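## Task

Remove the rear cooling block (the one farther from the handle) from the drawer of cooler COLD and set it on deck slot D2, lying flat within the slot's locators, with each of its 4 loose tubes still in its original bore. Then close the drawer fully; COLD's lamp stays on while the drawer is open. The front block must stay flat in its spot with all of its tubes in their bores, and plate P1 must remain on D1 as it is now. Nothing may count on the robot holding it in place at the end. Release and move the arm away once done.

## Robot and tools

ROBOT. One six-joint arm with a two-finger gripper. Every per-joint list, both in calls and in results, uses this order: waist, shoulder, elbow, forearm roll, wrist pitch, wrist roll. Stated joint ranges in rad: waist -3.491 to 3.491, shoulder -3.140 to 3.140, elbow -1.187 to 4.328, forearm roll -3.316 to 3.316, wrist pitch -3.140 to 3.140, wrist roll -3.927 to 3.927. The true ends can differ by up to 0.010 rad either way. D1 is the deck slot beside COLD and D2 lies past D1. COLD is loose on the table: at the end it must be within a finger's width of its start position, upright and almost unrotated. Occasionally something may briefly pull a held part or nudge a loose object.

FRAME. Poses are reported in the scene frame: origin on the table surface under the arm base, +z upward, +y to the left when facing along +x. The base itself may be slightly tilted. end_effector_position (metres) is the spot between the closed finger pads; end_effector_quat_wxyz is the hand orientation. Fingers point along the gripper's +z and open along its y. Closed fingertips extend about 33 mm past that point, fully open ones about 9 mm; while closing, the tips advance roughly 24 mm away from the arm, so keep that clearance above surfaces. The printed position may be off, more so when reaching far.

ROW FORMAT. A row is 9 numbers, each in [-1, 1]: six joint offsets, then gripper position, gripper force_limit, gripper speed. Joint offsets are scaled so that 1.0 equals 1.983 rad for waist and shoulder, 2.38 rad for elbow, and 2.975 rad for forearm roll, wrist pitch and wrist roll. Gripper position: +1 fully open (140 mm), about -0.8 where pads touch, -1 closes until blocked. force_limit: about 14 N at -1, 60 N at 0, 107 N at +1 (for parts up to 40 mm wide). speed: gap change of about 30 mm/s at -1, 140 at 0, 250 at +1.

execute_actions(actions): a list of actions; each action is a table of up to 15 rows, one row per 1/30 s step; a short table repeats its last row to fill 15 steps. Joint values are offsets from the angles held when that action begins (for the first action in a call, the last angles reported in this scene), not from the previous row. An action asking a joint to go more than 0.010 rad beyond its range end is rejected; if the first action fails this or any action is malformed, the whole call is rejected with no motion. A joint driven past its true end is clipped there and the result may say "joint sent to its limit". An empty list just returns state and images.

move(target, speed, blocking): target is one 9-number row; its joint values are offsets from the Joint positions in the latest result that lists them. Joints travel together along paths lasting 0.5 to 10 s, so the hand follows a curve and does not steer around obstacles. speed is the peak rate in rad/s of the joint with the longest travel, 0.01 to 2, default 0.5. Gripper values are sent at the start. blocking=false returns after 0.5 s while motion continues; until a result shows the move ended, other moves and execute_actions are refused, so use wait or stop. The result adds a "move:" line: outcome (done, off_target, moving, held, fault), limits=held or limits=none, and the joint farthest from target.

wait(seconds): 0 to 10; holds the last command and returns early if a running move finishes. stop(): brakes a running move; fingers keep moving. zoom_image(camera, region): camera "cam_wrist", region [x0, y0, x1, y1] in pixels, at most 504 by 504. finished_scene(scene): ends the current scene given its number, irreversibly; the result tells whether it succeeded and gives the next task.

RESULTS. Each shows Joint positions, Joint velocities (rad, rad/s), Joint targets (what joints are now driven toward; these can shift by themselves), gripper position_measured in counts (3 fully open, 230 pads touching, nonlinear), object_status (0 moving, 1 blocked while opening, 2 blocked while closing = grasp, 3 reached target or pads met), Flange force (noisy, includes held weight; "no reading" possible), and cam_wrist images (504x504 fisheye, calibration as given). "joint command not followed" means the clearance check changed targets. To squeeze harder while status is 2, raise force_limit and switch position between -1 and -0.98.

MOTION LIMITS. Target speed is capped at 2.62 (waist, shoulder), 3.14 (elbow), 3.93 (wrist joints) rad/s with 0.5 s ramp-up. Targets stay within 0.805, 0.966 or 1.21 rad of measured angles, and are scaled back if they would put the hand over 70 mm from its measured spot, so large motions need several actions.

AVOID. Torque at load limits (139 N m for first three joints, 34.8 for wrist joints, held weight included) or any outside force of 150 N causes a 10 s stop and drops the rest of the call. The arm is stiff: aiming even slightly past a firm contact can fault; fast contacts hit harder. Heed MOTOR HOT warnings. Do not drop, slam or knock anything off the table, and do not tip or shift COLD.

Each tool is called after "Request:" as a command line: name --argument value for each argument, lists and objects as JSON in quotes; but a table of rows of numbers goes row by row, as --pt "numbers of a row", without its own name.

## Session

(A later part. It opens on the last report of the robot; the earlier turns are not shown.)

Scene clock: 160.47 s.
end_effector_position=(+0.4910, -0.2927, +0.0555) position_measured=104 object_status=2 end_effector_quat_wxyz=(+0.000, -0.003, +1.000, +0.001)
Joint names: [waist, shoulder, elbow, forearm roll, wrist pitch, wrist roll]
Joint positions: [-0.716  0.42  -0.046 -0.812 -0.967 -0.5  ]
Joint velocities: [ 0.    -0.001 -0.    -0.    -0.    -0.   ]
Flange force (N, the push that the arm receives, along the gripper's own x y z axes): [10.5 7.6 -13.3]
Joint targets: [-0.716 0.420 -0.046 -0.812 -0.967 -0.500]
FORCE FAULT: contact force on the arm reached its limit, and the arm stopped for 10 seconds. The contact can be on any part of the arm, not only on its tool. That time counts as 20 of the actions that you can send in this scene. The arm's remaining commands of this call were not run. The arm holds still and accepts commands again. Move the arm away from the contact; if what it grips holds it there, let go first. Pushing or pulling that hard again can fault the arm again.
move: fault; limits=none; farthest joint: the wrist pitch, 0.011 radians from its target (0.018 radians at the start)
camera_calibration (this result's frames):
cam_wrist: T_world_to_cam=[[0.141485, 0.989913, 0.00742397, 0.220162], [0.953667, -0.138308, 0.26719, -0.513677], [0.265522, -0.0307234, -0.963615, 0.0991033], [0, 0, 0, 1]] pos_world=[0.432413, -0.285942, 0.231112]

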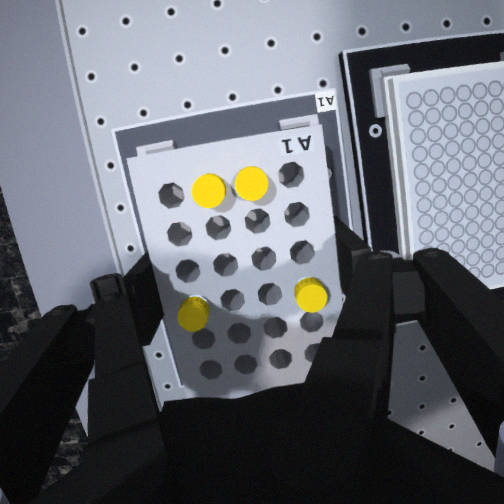

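Request:
move --target '[0,0,0,0,0,0,0.42,0,-1]'

Request:
move --target '[-0.0852,-0.0751,0.0307,0.0272,-0.0897,-0.0057,0.42,0,-1]' --speed 0.2

Request:
zoom_image --camera "cam_wrist" --region '[140,70,400,330]'

Scene clock: 162.90 s.
end_effector_position=(+0.4910, -0.2927, +0.0555) position_measured=76 object_status=0 end_effector_quat_wxyz=(+0.000, -0.003, +1.000, +0.001)
Joint names: [waist, shoulder, elbow, forearm roll, wrist pitch, wrist roll]
Joint positions: [-0.716  0.42  -0.046 -0.812 -0.967 -0.5  ]
Joint velocities: [-0.    -0.001 -0.     0.    -0.     0.   ]
Flange force (N, the push that the arm receives, along the gripper's own x y z axes): [0.8 -0.4 -5.1]
Joint targets: [-0.716 0.420 -0.046 -0.812 -0.967 -0.500]
move: done; limits=none; farthest joint: the waist, 0.000 radians from its target (0.000 radians at the start)
camera_calibration (this result's frames):
cam_wrist: T_world_to_cam=[[0.141485, 0.989913, 0.00742408, 0.220162], [0.953667, -0.138308, 0.26719, -0.513677], [0.265522, -0.0307233, -0.963615, 0.0991033], [0, 0, 0, 1]] pos_world=[0.432412, -0.285942, 0.231112]

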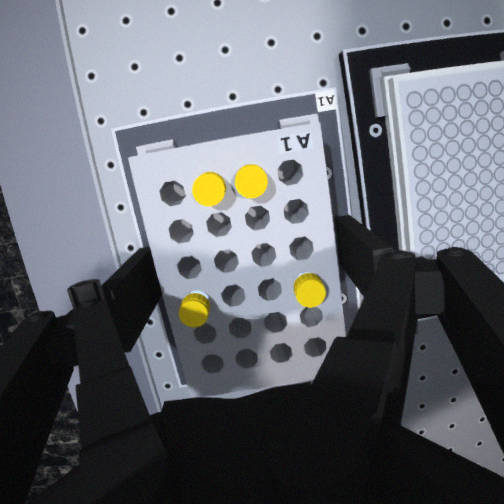

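Scene clock: 164.67 s.
end_effector_position=(+0.4968, -0.3037, +0.2002) position_measured=76 object_status=3 end_effector_quat_wxyz=(+0.000, -0.017, +1.000, +0.000)
Joint names: [waist, shoulder, elbow, forearm roll, wrist pitch, wrist roll]
Joint positions: [-0.885  0.271  0.027 -0.732 -1.234 -0.517]
Joint velocities: [-0.001 -0.    -0.002 -0.    -0.001  0.   ]
Flange force (N, the push that the arm receives, along the gripper's own x y z axes): [-0.5 1.0 -5.5]
Joint targets: [-0.885 0.271 0.027 -0.732 -1.234 -0.517]
move: done; limits=none; farthest joint: the forearm roll, 0.001 radians from its target (0.081 radians at the start)
camera_calibration (this result's frames):
cam_wrist: T_world_to_cam=[[0.112749, 0.993611, 0.00490014, 0.24511], [0.957084, -0.109926, 0.268152, -0.552644], [0.266978, -0.0255439, -0.963364, 0.237507], [0, 0, 0, 1]] pos_world=[0.437882, -0.298227, 0.375798]

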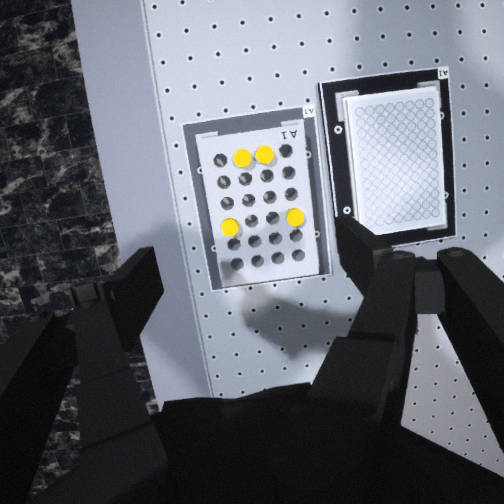

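Region (140, 70, 400, 330) of cam_wrist's 504x504 image, scaled by 1.938, with more detail than that image has.

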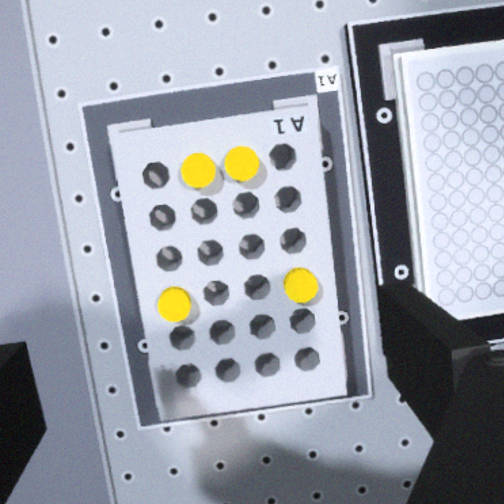

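Request:
move --target '[0.03,0.024,-0.013,-0.009,0.032,0.52,1,0,0]' --speed 1

Request:
zoom_image --camera "cam_wrist" --region '[110,100,400,390]'

Scene clock: 168.00 s.
end_effector_position=(+0.4979, -0.3011, +0.1492) position_measured=3 object_status=3 end_effector_quat_wxyz=(-0.003, +0.706, -0.708, +0.000)
Joint names: [waist, shoulder, elbow, forearm roll, wrist pitch, wrist roll]
Joint positions: [-0.826  0.319 -0.004 -0.758 -1.139  1.03 ]
Joint velocities: [ 0.     0.001 -0.001  0.001  0.     0.001]
Flange force (N, the push that the arm receives, along the gripper's own x y z axes): [-1.1 1.7 -4.4]
Joint targets: [-0.826 0.319 -0.004 -0.758 -1.139 1.030]
move: done; limits=none; farthest joint: the waist, 0.000 radians from its target (0.060 radians at the start)
camera_calibration (this result's frames):
cam_wrist: T_world_to_cam=[[-0.988609, 0.150504, 0.00086626, 0.537716], [0.145066, 0.951325, 0.271913, 0.183554], [0.0400999, 0.268942, -0.962321, 0.389607], [0, 0, 0, 1]] pos_world=[0.489341, -0.360329, 0.32455]

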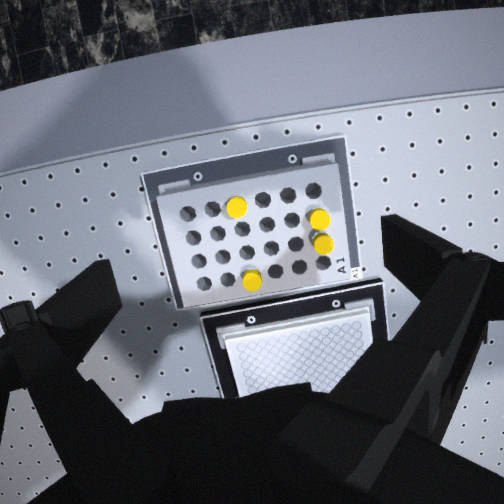

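Region (110, 100, 400, 390) of cam_wrist's 504x504 image, scaled by 1.738, with more detail than that image has.

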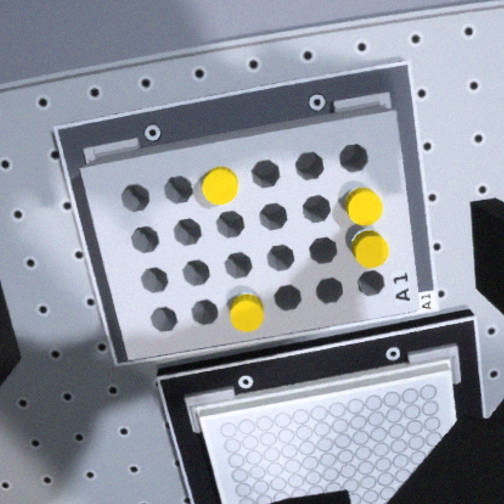

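Request:
move --target '[0.2511,-0.26,-0.0084,0.1042,-0.04,-0.5,1,0,0]' --speed 1

Request:
move --target '[0.2411,-0.0834,-0.0202,0.0807,0.0235,-0.414,1,0,0]' --speed 1

Request:
move --target '[0.2776,-0.2218,-0.37,0.1529,0.1557,-0.2299,1,0,0]' --speed 0.8

Request:
move --target '[-0.034,0.185,-0.017,0.038,0.13,-0.036,1,0,0]' --speed 0.3

Scene clock: 171.33 s.
end_effector_position=(+0.6068, -0.0346, +0.2693) position_measured=3 object_status=3 end_effector_quat_wxyz=(-0.022, -0.410, +0.912, -0.014)
Joint names: [waist, shoulder, elbow, forearm roll, wrist pitch, wrist roll]
Joint positions: [-0.328 -0.197 -0.024 -0.448 -1.258 -0.458]
Joint velocities: [ 0.001 -0.     0.001 -0.    -0.    -0.001]
Flange force (N, the push that the arm receives, along the gripper's own x y z axes): [0.4 1.1 -4.1]
Joint targets: [-0.328 -0.197 -0.024 -0.448 -1.258 -0.458]
move: done; limits=none; farthest joint: the waist, 0.000 radians from its target (0.498 radians at the start)
camera_calibration (this result's frames):
cam_wrist: T_world_to_cam=[[-0.642878, 0.765898, -0.0104081, 0.419764], [0.746022, 0.629159, 0.218199, -0.479831], [0.173667, 0.132511, -0.975849, 0.34697], [0, 0, 0, 1]] pos_world=[0.567564, -0.0655835, 0.447658]

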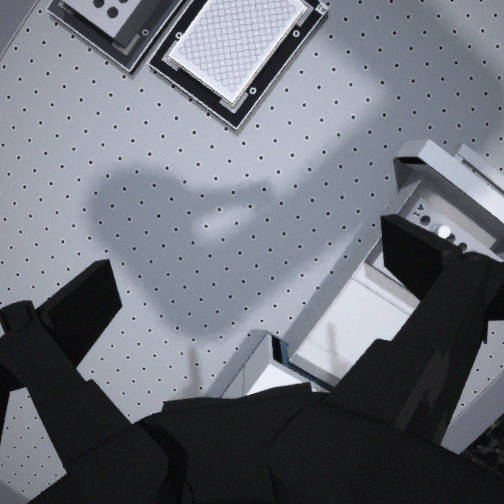

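Scene clock: 173.20 s.
end_effector_position=(+0.6209, +0.1331, +0.2787) position_measured=3 object_status=3 end_effector_quat_wxyz=(-0.001, -0.053, +0.999, -0.000)
Joint names: [waist, shoulder, elbow, forearm roll, wrist pitch, wrist roll]
Joint positions: [ 0.15  -0.362 -0.072 -0.208 -1.188 -1.689]
Joint velocities: [ 0.    -0.     0.003  0.001  0.    -0.001]
Flange force (N, the push that the arm receives, along the gripper's own x y z axes): [1.5 1.0 -2.6]
Joint targets: [0.150 -0.362 -0.072 -0.208 -1.188 -1.689]
move: done; limits=none; farthest joint: the wrist roll, 0.001 radians from its target (1.232 radians at the start)
camera_calibration (this result's frames):
cam_wrist: T_world_to_cam=[[0.041227, 0.999141, 0.00415498, -0.159376], [0.963043, -0.0408447, 0.266232, -0.656801], [0.266173, -0.00697453, -0.9639, 0.289301], [0, 0, 0, 1]] pos_world=[0.562094, 0.13443, 0.454381]

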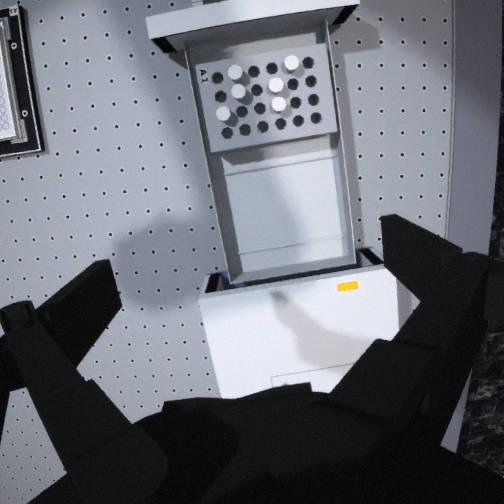

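Scene clock: 174.87 s.
end_effector_position=(+0.4010, +0.1360, +0.1449) position_measured=3 object_status=3 end_effector_quat_wxyz=(+0.009, -0.054, +0.998, +0.006)
Joint names: [waist, shoulder, elbow, forearm roll, wrist pitch, wrist roll]
Joint positions: [ 0.701 -0.802 -0.952  0.247 -0.725 -2.373]
Joint velocities: [ 0.001 -0.001 -0.002  0.002  0.    -0.001]
Flange force (N, the push that the arm receives, along the gripper's own x y z axes): no reading
Joint targets: [0.701 -0.802 -0.952 0.247 -0.725 -2.373]
move: done; limits=none; farthest joint: the waist, 0.000 radians from its target (0.550 radians at the start)
camera_calibration (this result's frames):
cam_wrist: T_world_to_cam=[[0.039213, 0.999064, 0.0182407, -0.153897], [0.958055, -0.0427772, 0.283373, -0.409579], [0.283888, 0.0063637, -0.958836, 0.209208], [0, 0, 0, 1]] pos_world=[0.339042, 0.134901, 0.319467]

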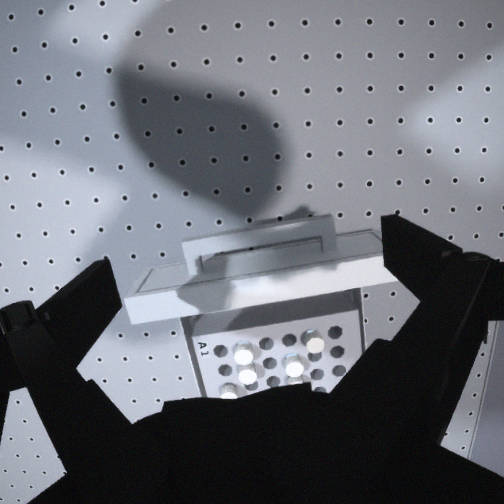

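Scene clock: 176.60 s.
end_effector_position=(+0.3993, +0.1438, +0.0453) position_measured=3 object_status=3 end_effector_quat_wxyz=(-0.001, -0.054, +0.999, -0.000)
Joint names: [waist, shoulder, elbow, forearm roll, wrist pitch, wrist roll]
Joint positions: [ 0.634 -0.435 -0.993  0.36  -0.338 -2.48 ]
Joint velocities: [-0.     0.001 -0.    -0.001  0.001 -0.   ]
Flange force (N, the push that the arm receives, along the gripper's own x y z axes): no reading
Joint targets: [0.634 -0.435 -0.993 0.360 -0.338 -2.480]
move: done; limits=none; farthest joint: the forearm roll, 0.001 radians from its target (0.114 radians at the start)
camera_calibration (this result's frames):
cam_wrist: T_world_to_cam=[[0.0406654, 0.999163, 0.00439048, -0.159814], [0.963098, -0.0403669, 0.266108, -0.380929], [0.266063, -0.00659294, -0.963933, 0.123367], [0, 0, 0, 1]] pos_world=[0.340547, 0.145117, 0.220988]

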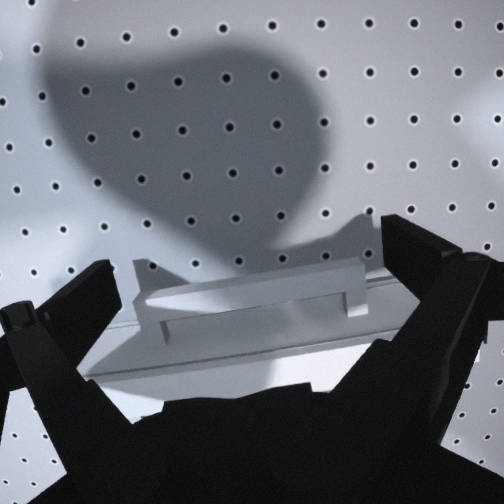

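Request:
move --target '[-0.0393,0.0459,0.0748,-0.0629,-0.0218,0.0803,1,0,0]' --speed 0.12

Request:
move --target '[-0.0388,0.0459,0.0744,-0.045,-0.0259,0.0615,1,0,0]' --speed 0.12

Request:
move --target '[-0.0444,0.064,0.1013,-0.0356,-0.0393,0.0531,1,0,0]' --speed 0.12

Request:
move --target '[-0.0424,0.0777,0.121,-0.0252,-0.0474,0.0397,1,0,0]' --speed 0.1

Scene clock: 179.80 s.
end_effector_position=(+0.4469, +0.1484, +0.0456) position_measured=3 object_status=3 end_effector_quat_wxyz=(+0.000, -0.052, +0.999, +0.000)
Joint names: [waist, shoulder, elbow, forearm roll, wrist pitch, wrist roll]
Joint positions: [ 0.556 -0.344 -0.815  0.172 -0.403 -2.241]
Joint velocities: [-0.001  0.001  0.    -0.002 -0.     0.001]
Flange force (N, the push that the arm receives, along the gripper's own x y z axes): no reading
Joint targets: [0.556 -0.344 -0.815 0.172 -0.403 -2.241]
move: done; limits=none; farthest joint: the waist, 0.000 radians from its target (0.077 radians at the start)
camera_calibration (this result's frames):
cam_wrist: T_world_to_cam=[[0.0437631, 0.999029, 0.00515551, -0.167667], [0.962504, -0.0435449, 0.267749, -0.426015], [0.267714, -0.00675535, -0.963475, 0.110246], [0, 0, 0, 1]] pos_world=[0.387865, 0.149699, 0.221149]

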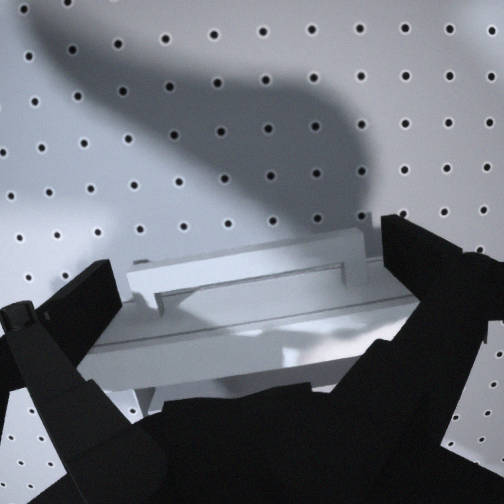

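Scene clock: 181.70 s.
end_effector_position=(+0.4969, +0.1536, +0.0458) position_measured=3 object_status=3 end_effector_quat_wxyz=(+0.001, -0.052, +0.999, +0.000)
Joint names: [waist, shoulder, elbow, forearm roll, wrist pitch, wrist roll]
Joint positions: [ 0.479 -0.253 -0.638  0.039 -0.48  -2.058]
Joint velocities: [-0.    -0.     0.     0.001 -0.001  0.001]
Flange force (N, the push that the arm receives, along the gripper's own x y z axes): no reading
Joint targets: [0.479 -0.253 -0.638 0.039 -0.480 -2.058]
move: done; limits=none; farthest joint: the forearm roll, 0.001 radians from its target (0.134 radians at the start)
camera_calibration (this result's frames):
cam_wrist: T_world_to_cam=[[0.0441891, 0.999007, 0.00574182, -0.17537], [0.962123, -0.0441039, 0.269026, -0.473685], [0.269012, -0.00636367, -0.963116, 0.0963911], [0, 0, 0, 1]] pos_world=[0.437562, 0.154918, 0.221276]

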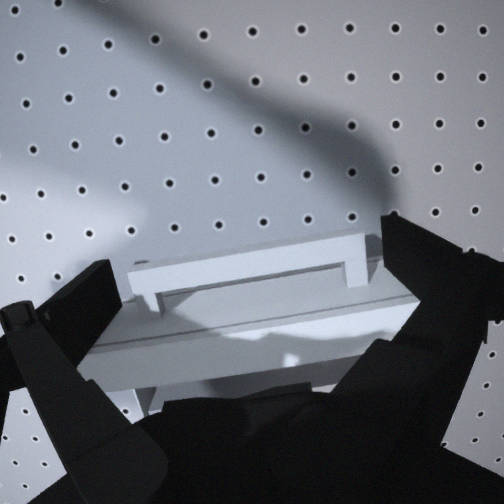

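Scene clock: 184.07 s.
end_effector_position=(+0.5690, +0.1615, +0.0459) position_measured=3 object_status=3 end_effector_quat_wxyz=(+0.001, -0.052, +0.999, -0.000)
Joint names: [waist, shoulder, elbow, forearm roll, wrist pitch, wrist roll]
Joint positions: [ 0.391 -0.126 -0.397 -0.067 -0.597 -1.9  ]
Joint velocities: [-0.001  0.001 -0.    -0.    -0.001  0.001]
Flange force (N, the push that the arm receives, along the gripper's own x y z axes): [4.9 -0.6 -8.5]
Joint targets: [0.391 -0.126 -0.397 -0.067 -0.597 -1.900]
move: done; limits=none; farthest joint: the waist, 0.000 radians from its target (0.088 radians at the start)
camera_calibration (this result's frames):
cam_wrist: T_world_to_cam=[[0.043209, 0.999059, 0.00377469, -0.185759], [0.962281, -0.0426335, 0.268697, -0.54312], [0.268605, -0.00797781, -0.963217, 0.0775946], [0, 0, 0, 1]] pos_world=[0.509819, 0.163048, 0.221377]

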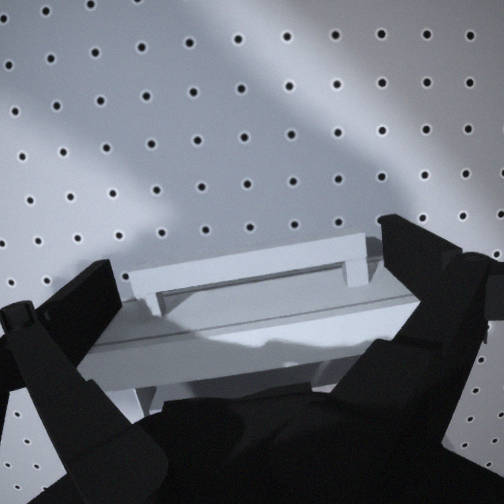

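Scene clock: 187.30 s.
end_effector_position=(+0.6555, +0.1692, +0.0448) position_measured=3 object_status=3 end_effector_quat_wxyz=(+0.000, -0.054, +0.999, +0.001)
Joint names: [waist, shoulder, elbow, forearm roll, wrist pitch, wrist roll]
Joint positions: [ 0.307  0.028 -0.109 -0.142 -0.738 -1.782]
Joint velocities: [ 0.     0.    -0.     0.    -0.001 -0.   ]
Flange force (N, the push that the arm receives, along the gripper's own x y z axes): [2.5 -0.8 -5.6]
Joint targets: [0.307 0.028 -0.109 -0.142 -0.738 -1.782]
move: done; limits=none; farthest joint: the waist, 0.000 radians from its target (0.084 radians at the start)
camera_calibration (this result's frames):
cam_wrist: T_world_to_cam=[[0.0392231, 0.999204, 0.00725143, -0.194713], [0.962569, -0.0397307, 0.26811, -0.626384], [0.268184, -0.00353609, -0.963361, 0.0529764], [0, 0, 0, 1]] pos_world=[0.596367, 0.169858, 0.220387]

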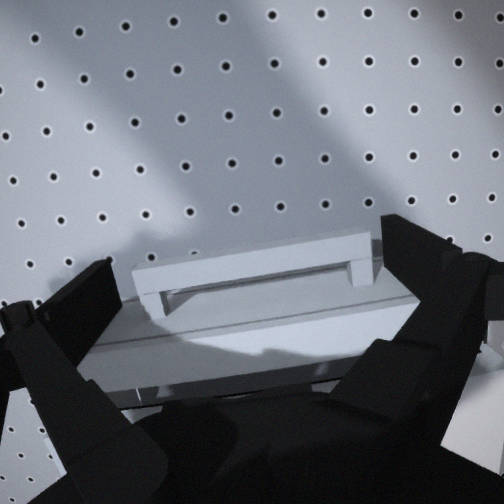

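Request:
move --target '[-0.0043,0.0093,0.0143,-0.0024,-0.0055,0.004,1,0,0]' --speed 0.02

Scene clock: 189.60 s.
end_effector_position=(+0.6654, +0.1700, +0.0445) position_measured=3 object_status=3 end_effector_quat_wxyz=(+0.000, -0.055, +0.998, +0.002)
Joint names: [waist, shoulder, elbow, forearm roll, wrist pitch, wrist roll]
Joint positions: [ 0.298  0.046 -0.075 -0.149 -0.754 -1.77 ]
Joint velocities: [-0.     0.001  0.002  0.001 -0.     0.001]
Flange force (N, the push that the arm receives, along the gripper's own x y z axes): [4.8 -0.4 -5.3]
Joint targets: [0.298 0.046 -0.075 -0.149 -0.754 -1.770]
move: done; limits=none; farthest joint: the waist, 0.000 radians from its target (0.008 radians at the start)
camera_calibration (this result's frames):
cam_wrist: T_world_to_cam=[[0.0375158, 0.999261, 0.00838762, -0.194871], [0.962651, -0.038391, 0.26801, -0.636046], [0.268134, -0.00198027, -0.96338, 0.049791], [0, 0, 0, 1]] pos_world=[0.606251, 0.170407, 0.220069]

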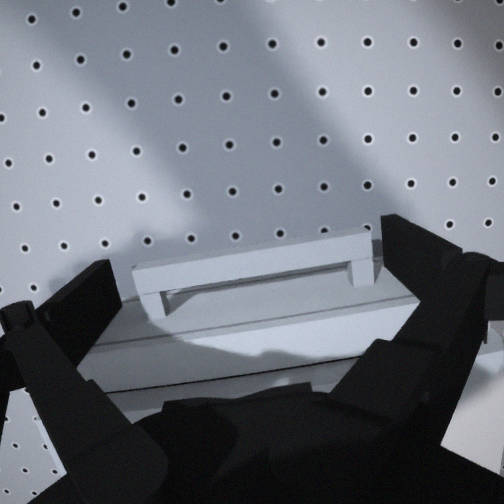

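Request:
move --target '[-0.001,0.0022,0.0034,-0.0006,-0.0013,0.001,1,0,0]' --speed 0.01

Scene clock: 191.00 s.
end_effector_position=(+0.6676, +0.1702, +0.0444) position_measured=3 object_status=3 end_effector_quat_wxyz=(+0.000, -0.055, +0.998, +0.002)
Joint names: [waist, shoulder, elbow, forearm roll, wrist pitch, wrist roll]
Joint positions: [ 0.296  0.05  -0.067 -0.151 -0.758 -1.768]
Joint velocities: [-0.     0.     0.002 -0.001  0.    -0.   ]
Flange force (N, the push that the arm receives, along the gripper's own x y z axes): [12.4 -2.1 -10.5]
Joint targets: [0.296 0.050 -0.067 -0.151 -0.758 -1.767]
move: done; limits=none; farthest joint: the waist, 0.000 radians from its target (0.002 radians at the start)
camera_calibration (this result's frames):
cam_wrist: T_world_to_cam=[[0.0369737, 0.999278, 0.00876106, -0.194838], [0.962698, -0.0379691, 0.267901, -0.638289], [0.268041, -0.00147107, -0.963406, 0.0490683], [0, 0, 0, 1]] pos_world=[0.608531, 0.170534, 0.219978]

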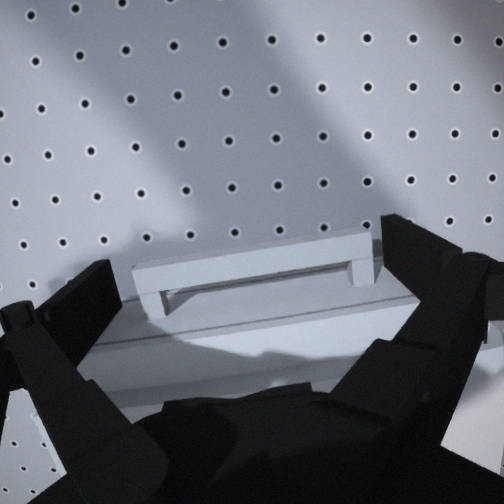

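The gap is closed. Backing off and rising to check the lamp.

Request:
move --target '[0.0055,-0.0111,-0.0176,0.003,0.0067,-0.0047,1,0,0]' --speed 0.1

Request:
move --target '[-0.0134,-0.0758,0.0068,0,-0.0567,0,1,0,0]' --speed 0.3

Request:
move --target '[-0.0656,-0.121,0.0088,-0.0222,-0.0945,0.0313,1,0,0]'

Scene clock: 192.50 s.
end_effector_position=(+0.6552, +0.1693, +0.0444) position_measured=3 object_status=3 end_effector_quat_wxyz=(-0.000, -0.055, +0.998, +0.001)
Joint names: [waist, shoulder, elbow, forearm roll, wrist pitch, wrist roll]
Joint positions: [ 0.307  0.028 -0.109 -0.142 -0.738 -1.781]
Joint velocities: [ 0.    -0.001 -0.002  0.001  0.    -0.001]
Flange force (N, the push that the arm receives, along the gripper's own x y z axes): [2.1 -0.6 -5.2]
Joint targets: [0.307 0.028 -0.109 -0.142 -0.738 -1.781]
move: done; limits=none; farthest joint: the wrist roll, 0.001 radians from its target (0.014 radians at the start)
camera_calibration (this result's frames):
cam_wrist: T_world_to_cam=[[0.0380948, 0.999249, 0.00709658, -0.194074], [0.96288, -0.0386056, 0.267155, -0.626286], [0.267228, -0.00334406, -0.963627, 0.0532601], [0, 0, 0, 1]] pos_world=[0.596198, 0.169928, 0.220015]

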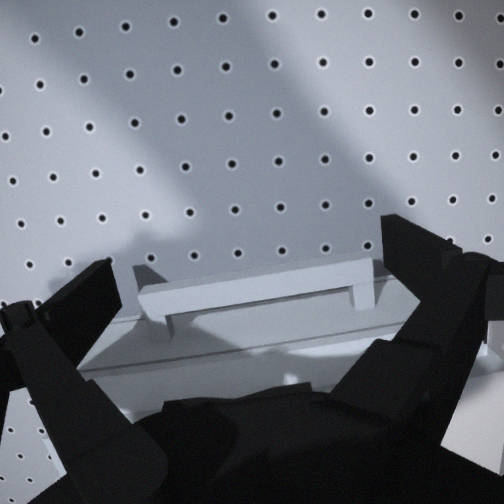

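Scene clock: 193.50 s.
end_effector_position=(+0.6555, +0.1673, +0.1346) position_measured=3 object_status=3 end_effector_quat_wxyz=(-0.000, -0.053, +0.999, +0.001)
Joint names: [waist, shoulder, elbow, forearm roll, wrist pitch, wrist roll]
Joint positions: [ 0.28  -0.122 -0.093 -0.142 -0.907 -1.781]
Joint velocities: [ 0.    -0.002 -0.001  0.002 -0.001  0.   ]
Flange force (N, the push that the arm receives, along the gripper's own x y z axes): [4.1 -0.8 -3.5]
Joint targets: [0.280 -0.122 -0.093 -0.142 -0.907 -1.781]
move: done; limits=none; farthest joint: the shoulder, 0.001 radians from its target (0.151 radians at the start)
camera_calibration (this result's frames):
cam_wrist: T_world_to_cam=[[0.0410414, 0.999138, 0.00627924, -0.194525], [0.962735, -0.0412259, 0.267286, -0.650255], [0.267315, -0.00492456, -0.963597, 0.140321], [0, 0, 0, 1]] pos_world=[0.596497, 0.168241, 0.310239]

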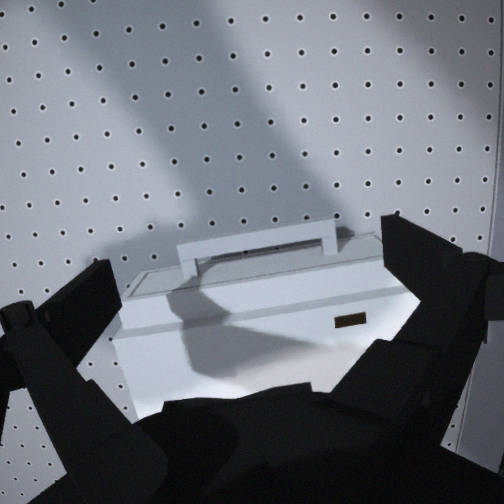

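Scene clock: 194.57 s.
end_effector_position=(+0.6210, +0.1330, +0.2785) position_measured=3 object_status=3 end_effector_quat_wxyz=(-0.001, -0.054, +0.999, -0.000)
Joint names: [waist, shoulder, elbow, forearm roll, wrist pitch, wrist roll]
Joint positions: [ 0.15  -0.362 -0.072 -0.208 -1.188 -1.688]
Joint velocities: [-0.    -0.002  0.002 -0.    -0.001  0.001]
Flange force (N, the push that the arm receives, along the gripper's own x y z axes): [2.5 -0.4 -3.8]
Joint targets: [0.150 -0.362 -0.072 -0.208 -1.188 -1.688]
move: done; limits=none; farthest joint: the waist, 0.001 radians from its target (0.131 radians at the start)
camera_calibration (this result's frames):
cam_wrist: T_world_to_cam=[[0.0405885, 0.999168, 0.00391446, -0.158825], [0.963128, -0.0401667, 0.266028, -0.656928], [0.265963, -0.00702752, -0.963957, 0.289229], [0, 0, 0, 1]] pos_world=[0.562228, 0.134339, 0.454188]

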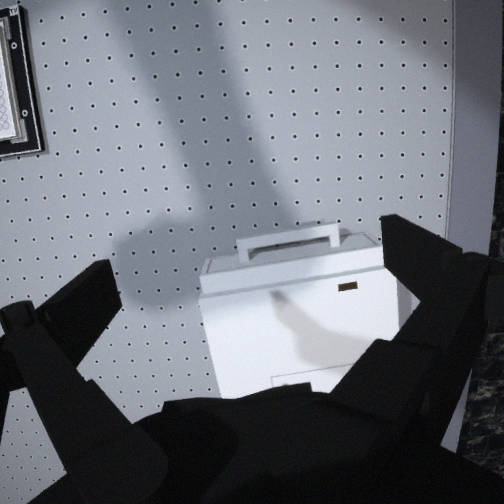

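Request:
finished_scene --scene 1

The scene is finished: the task was done.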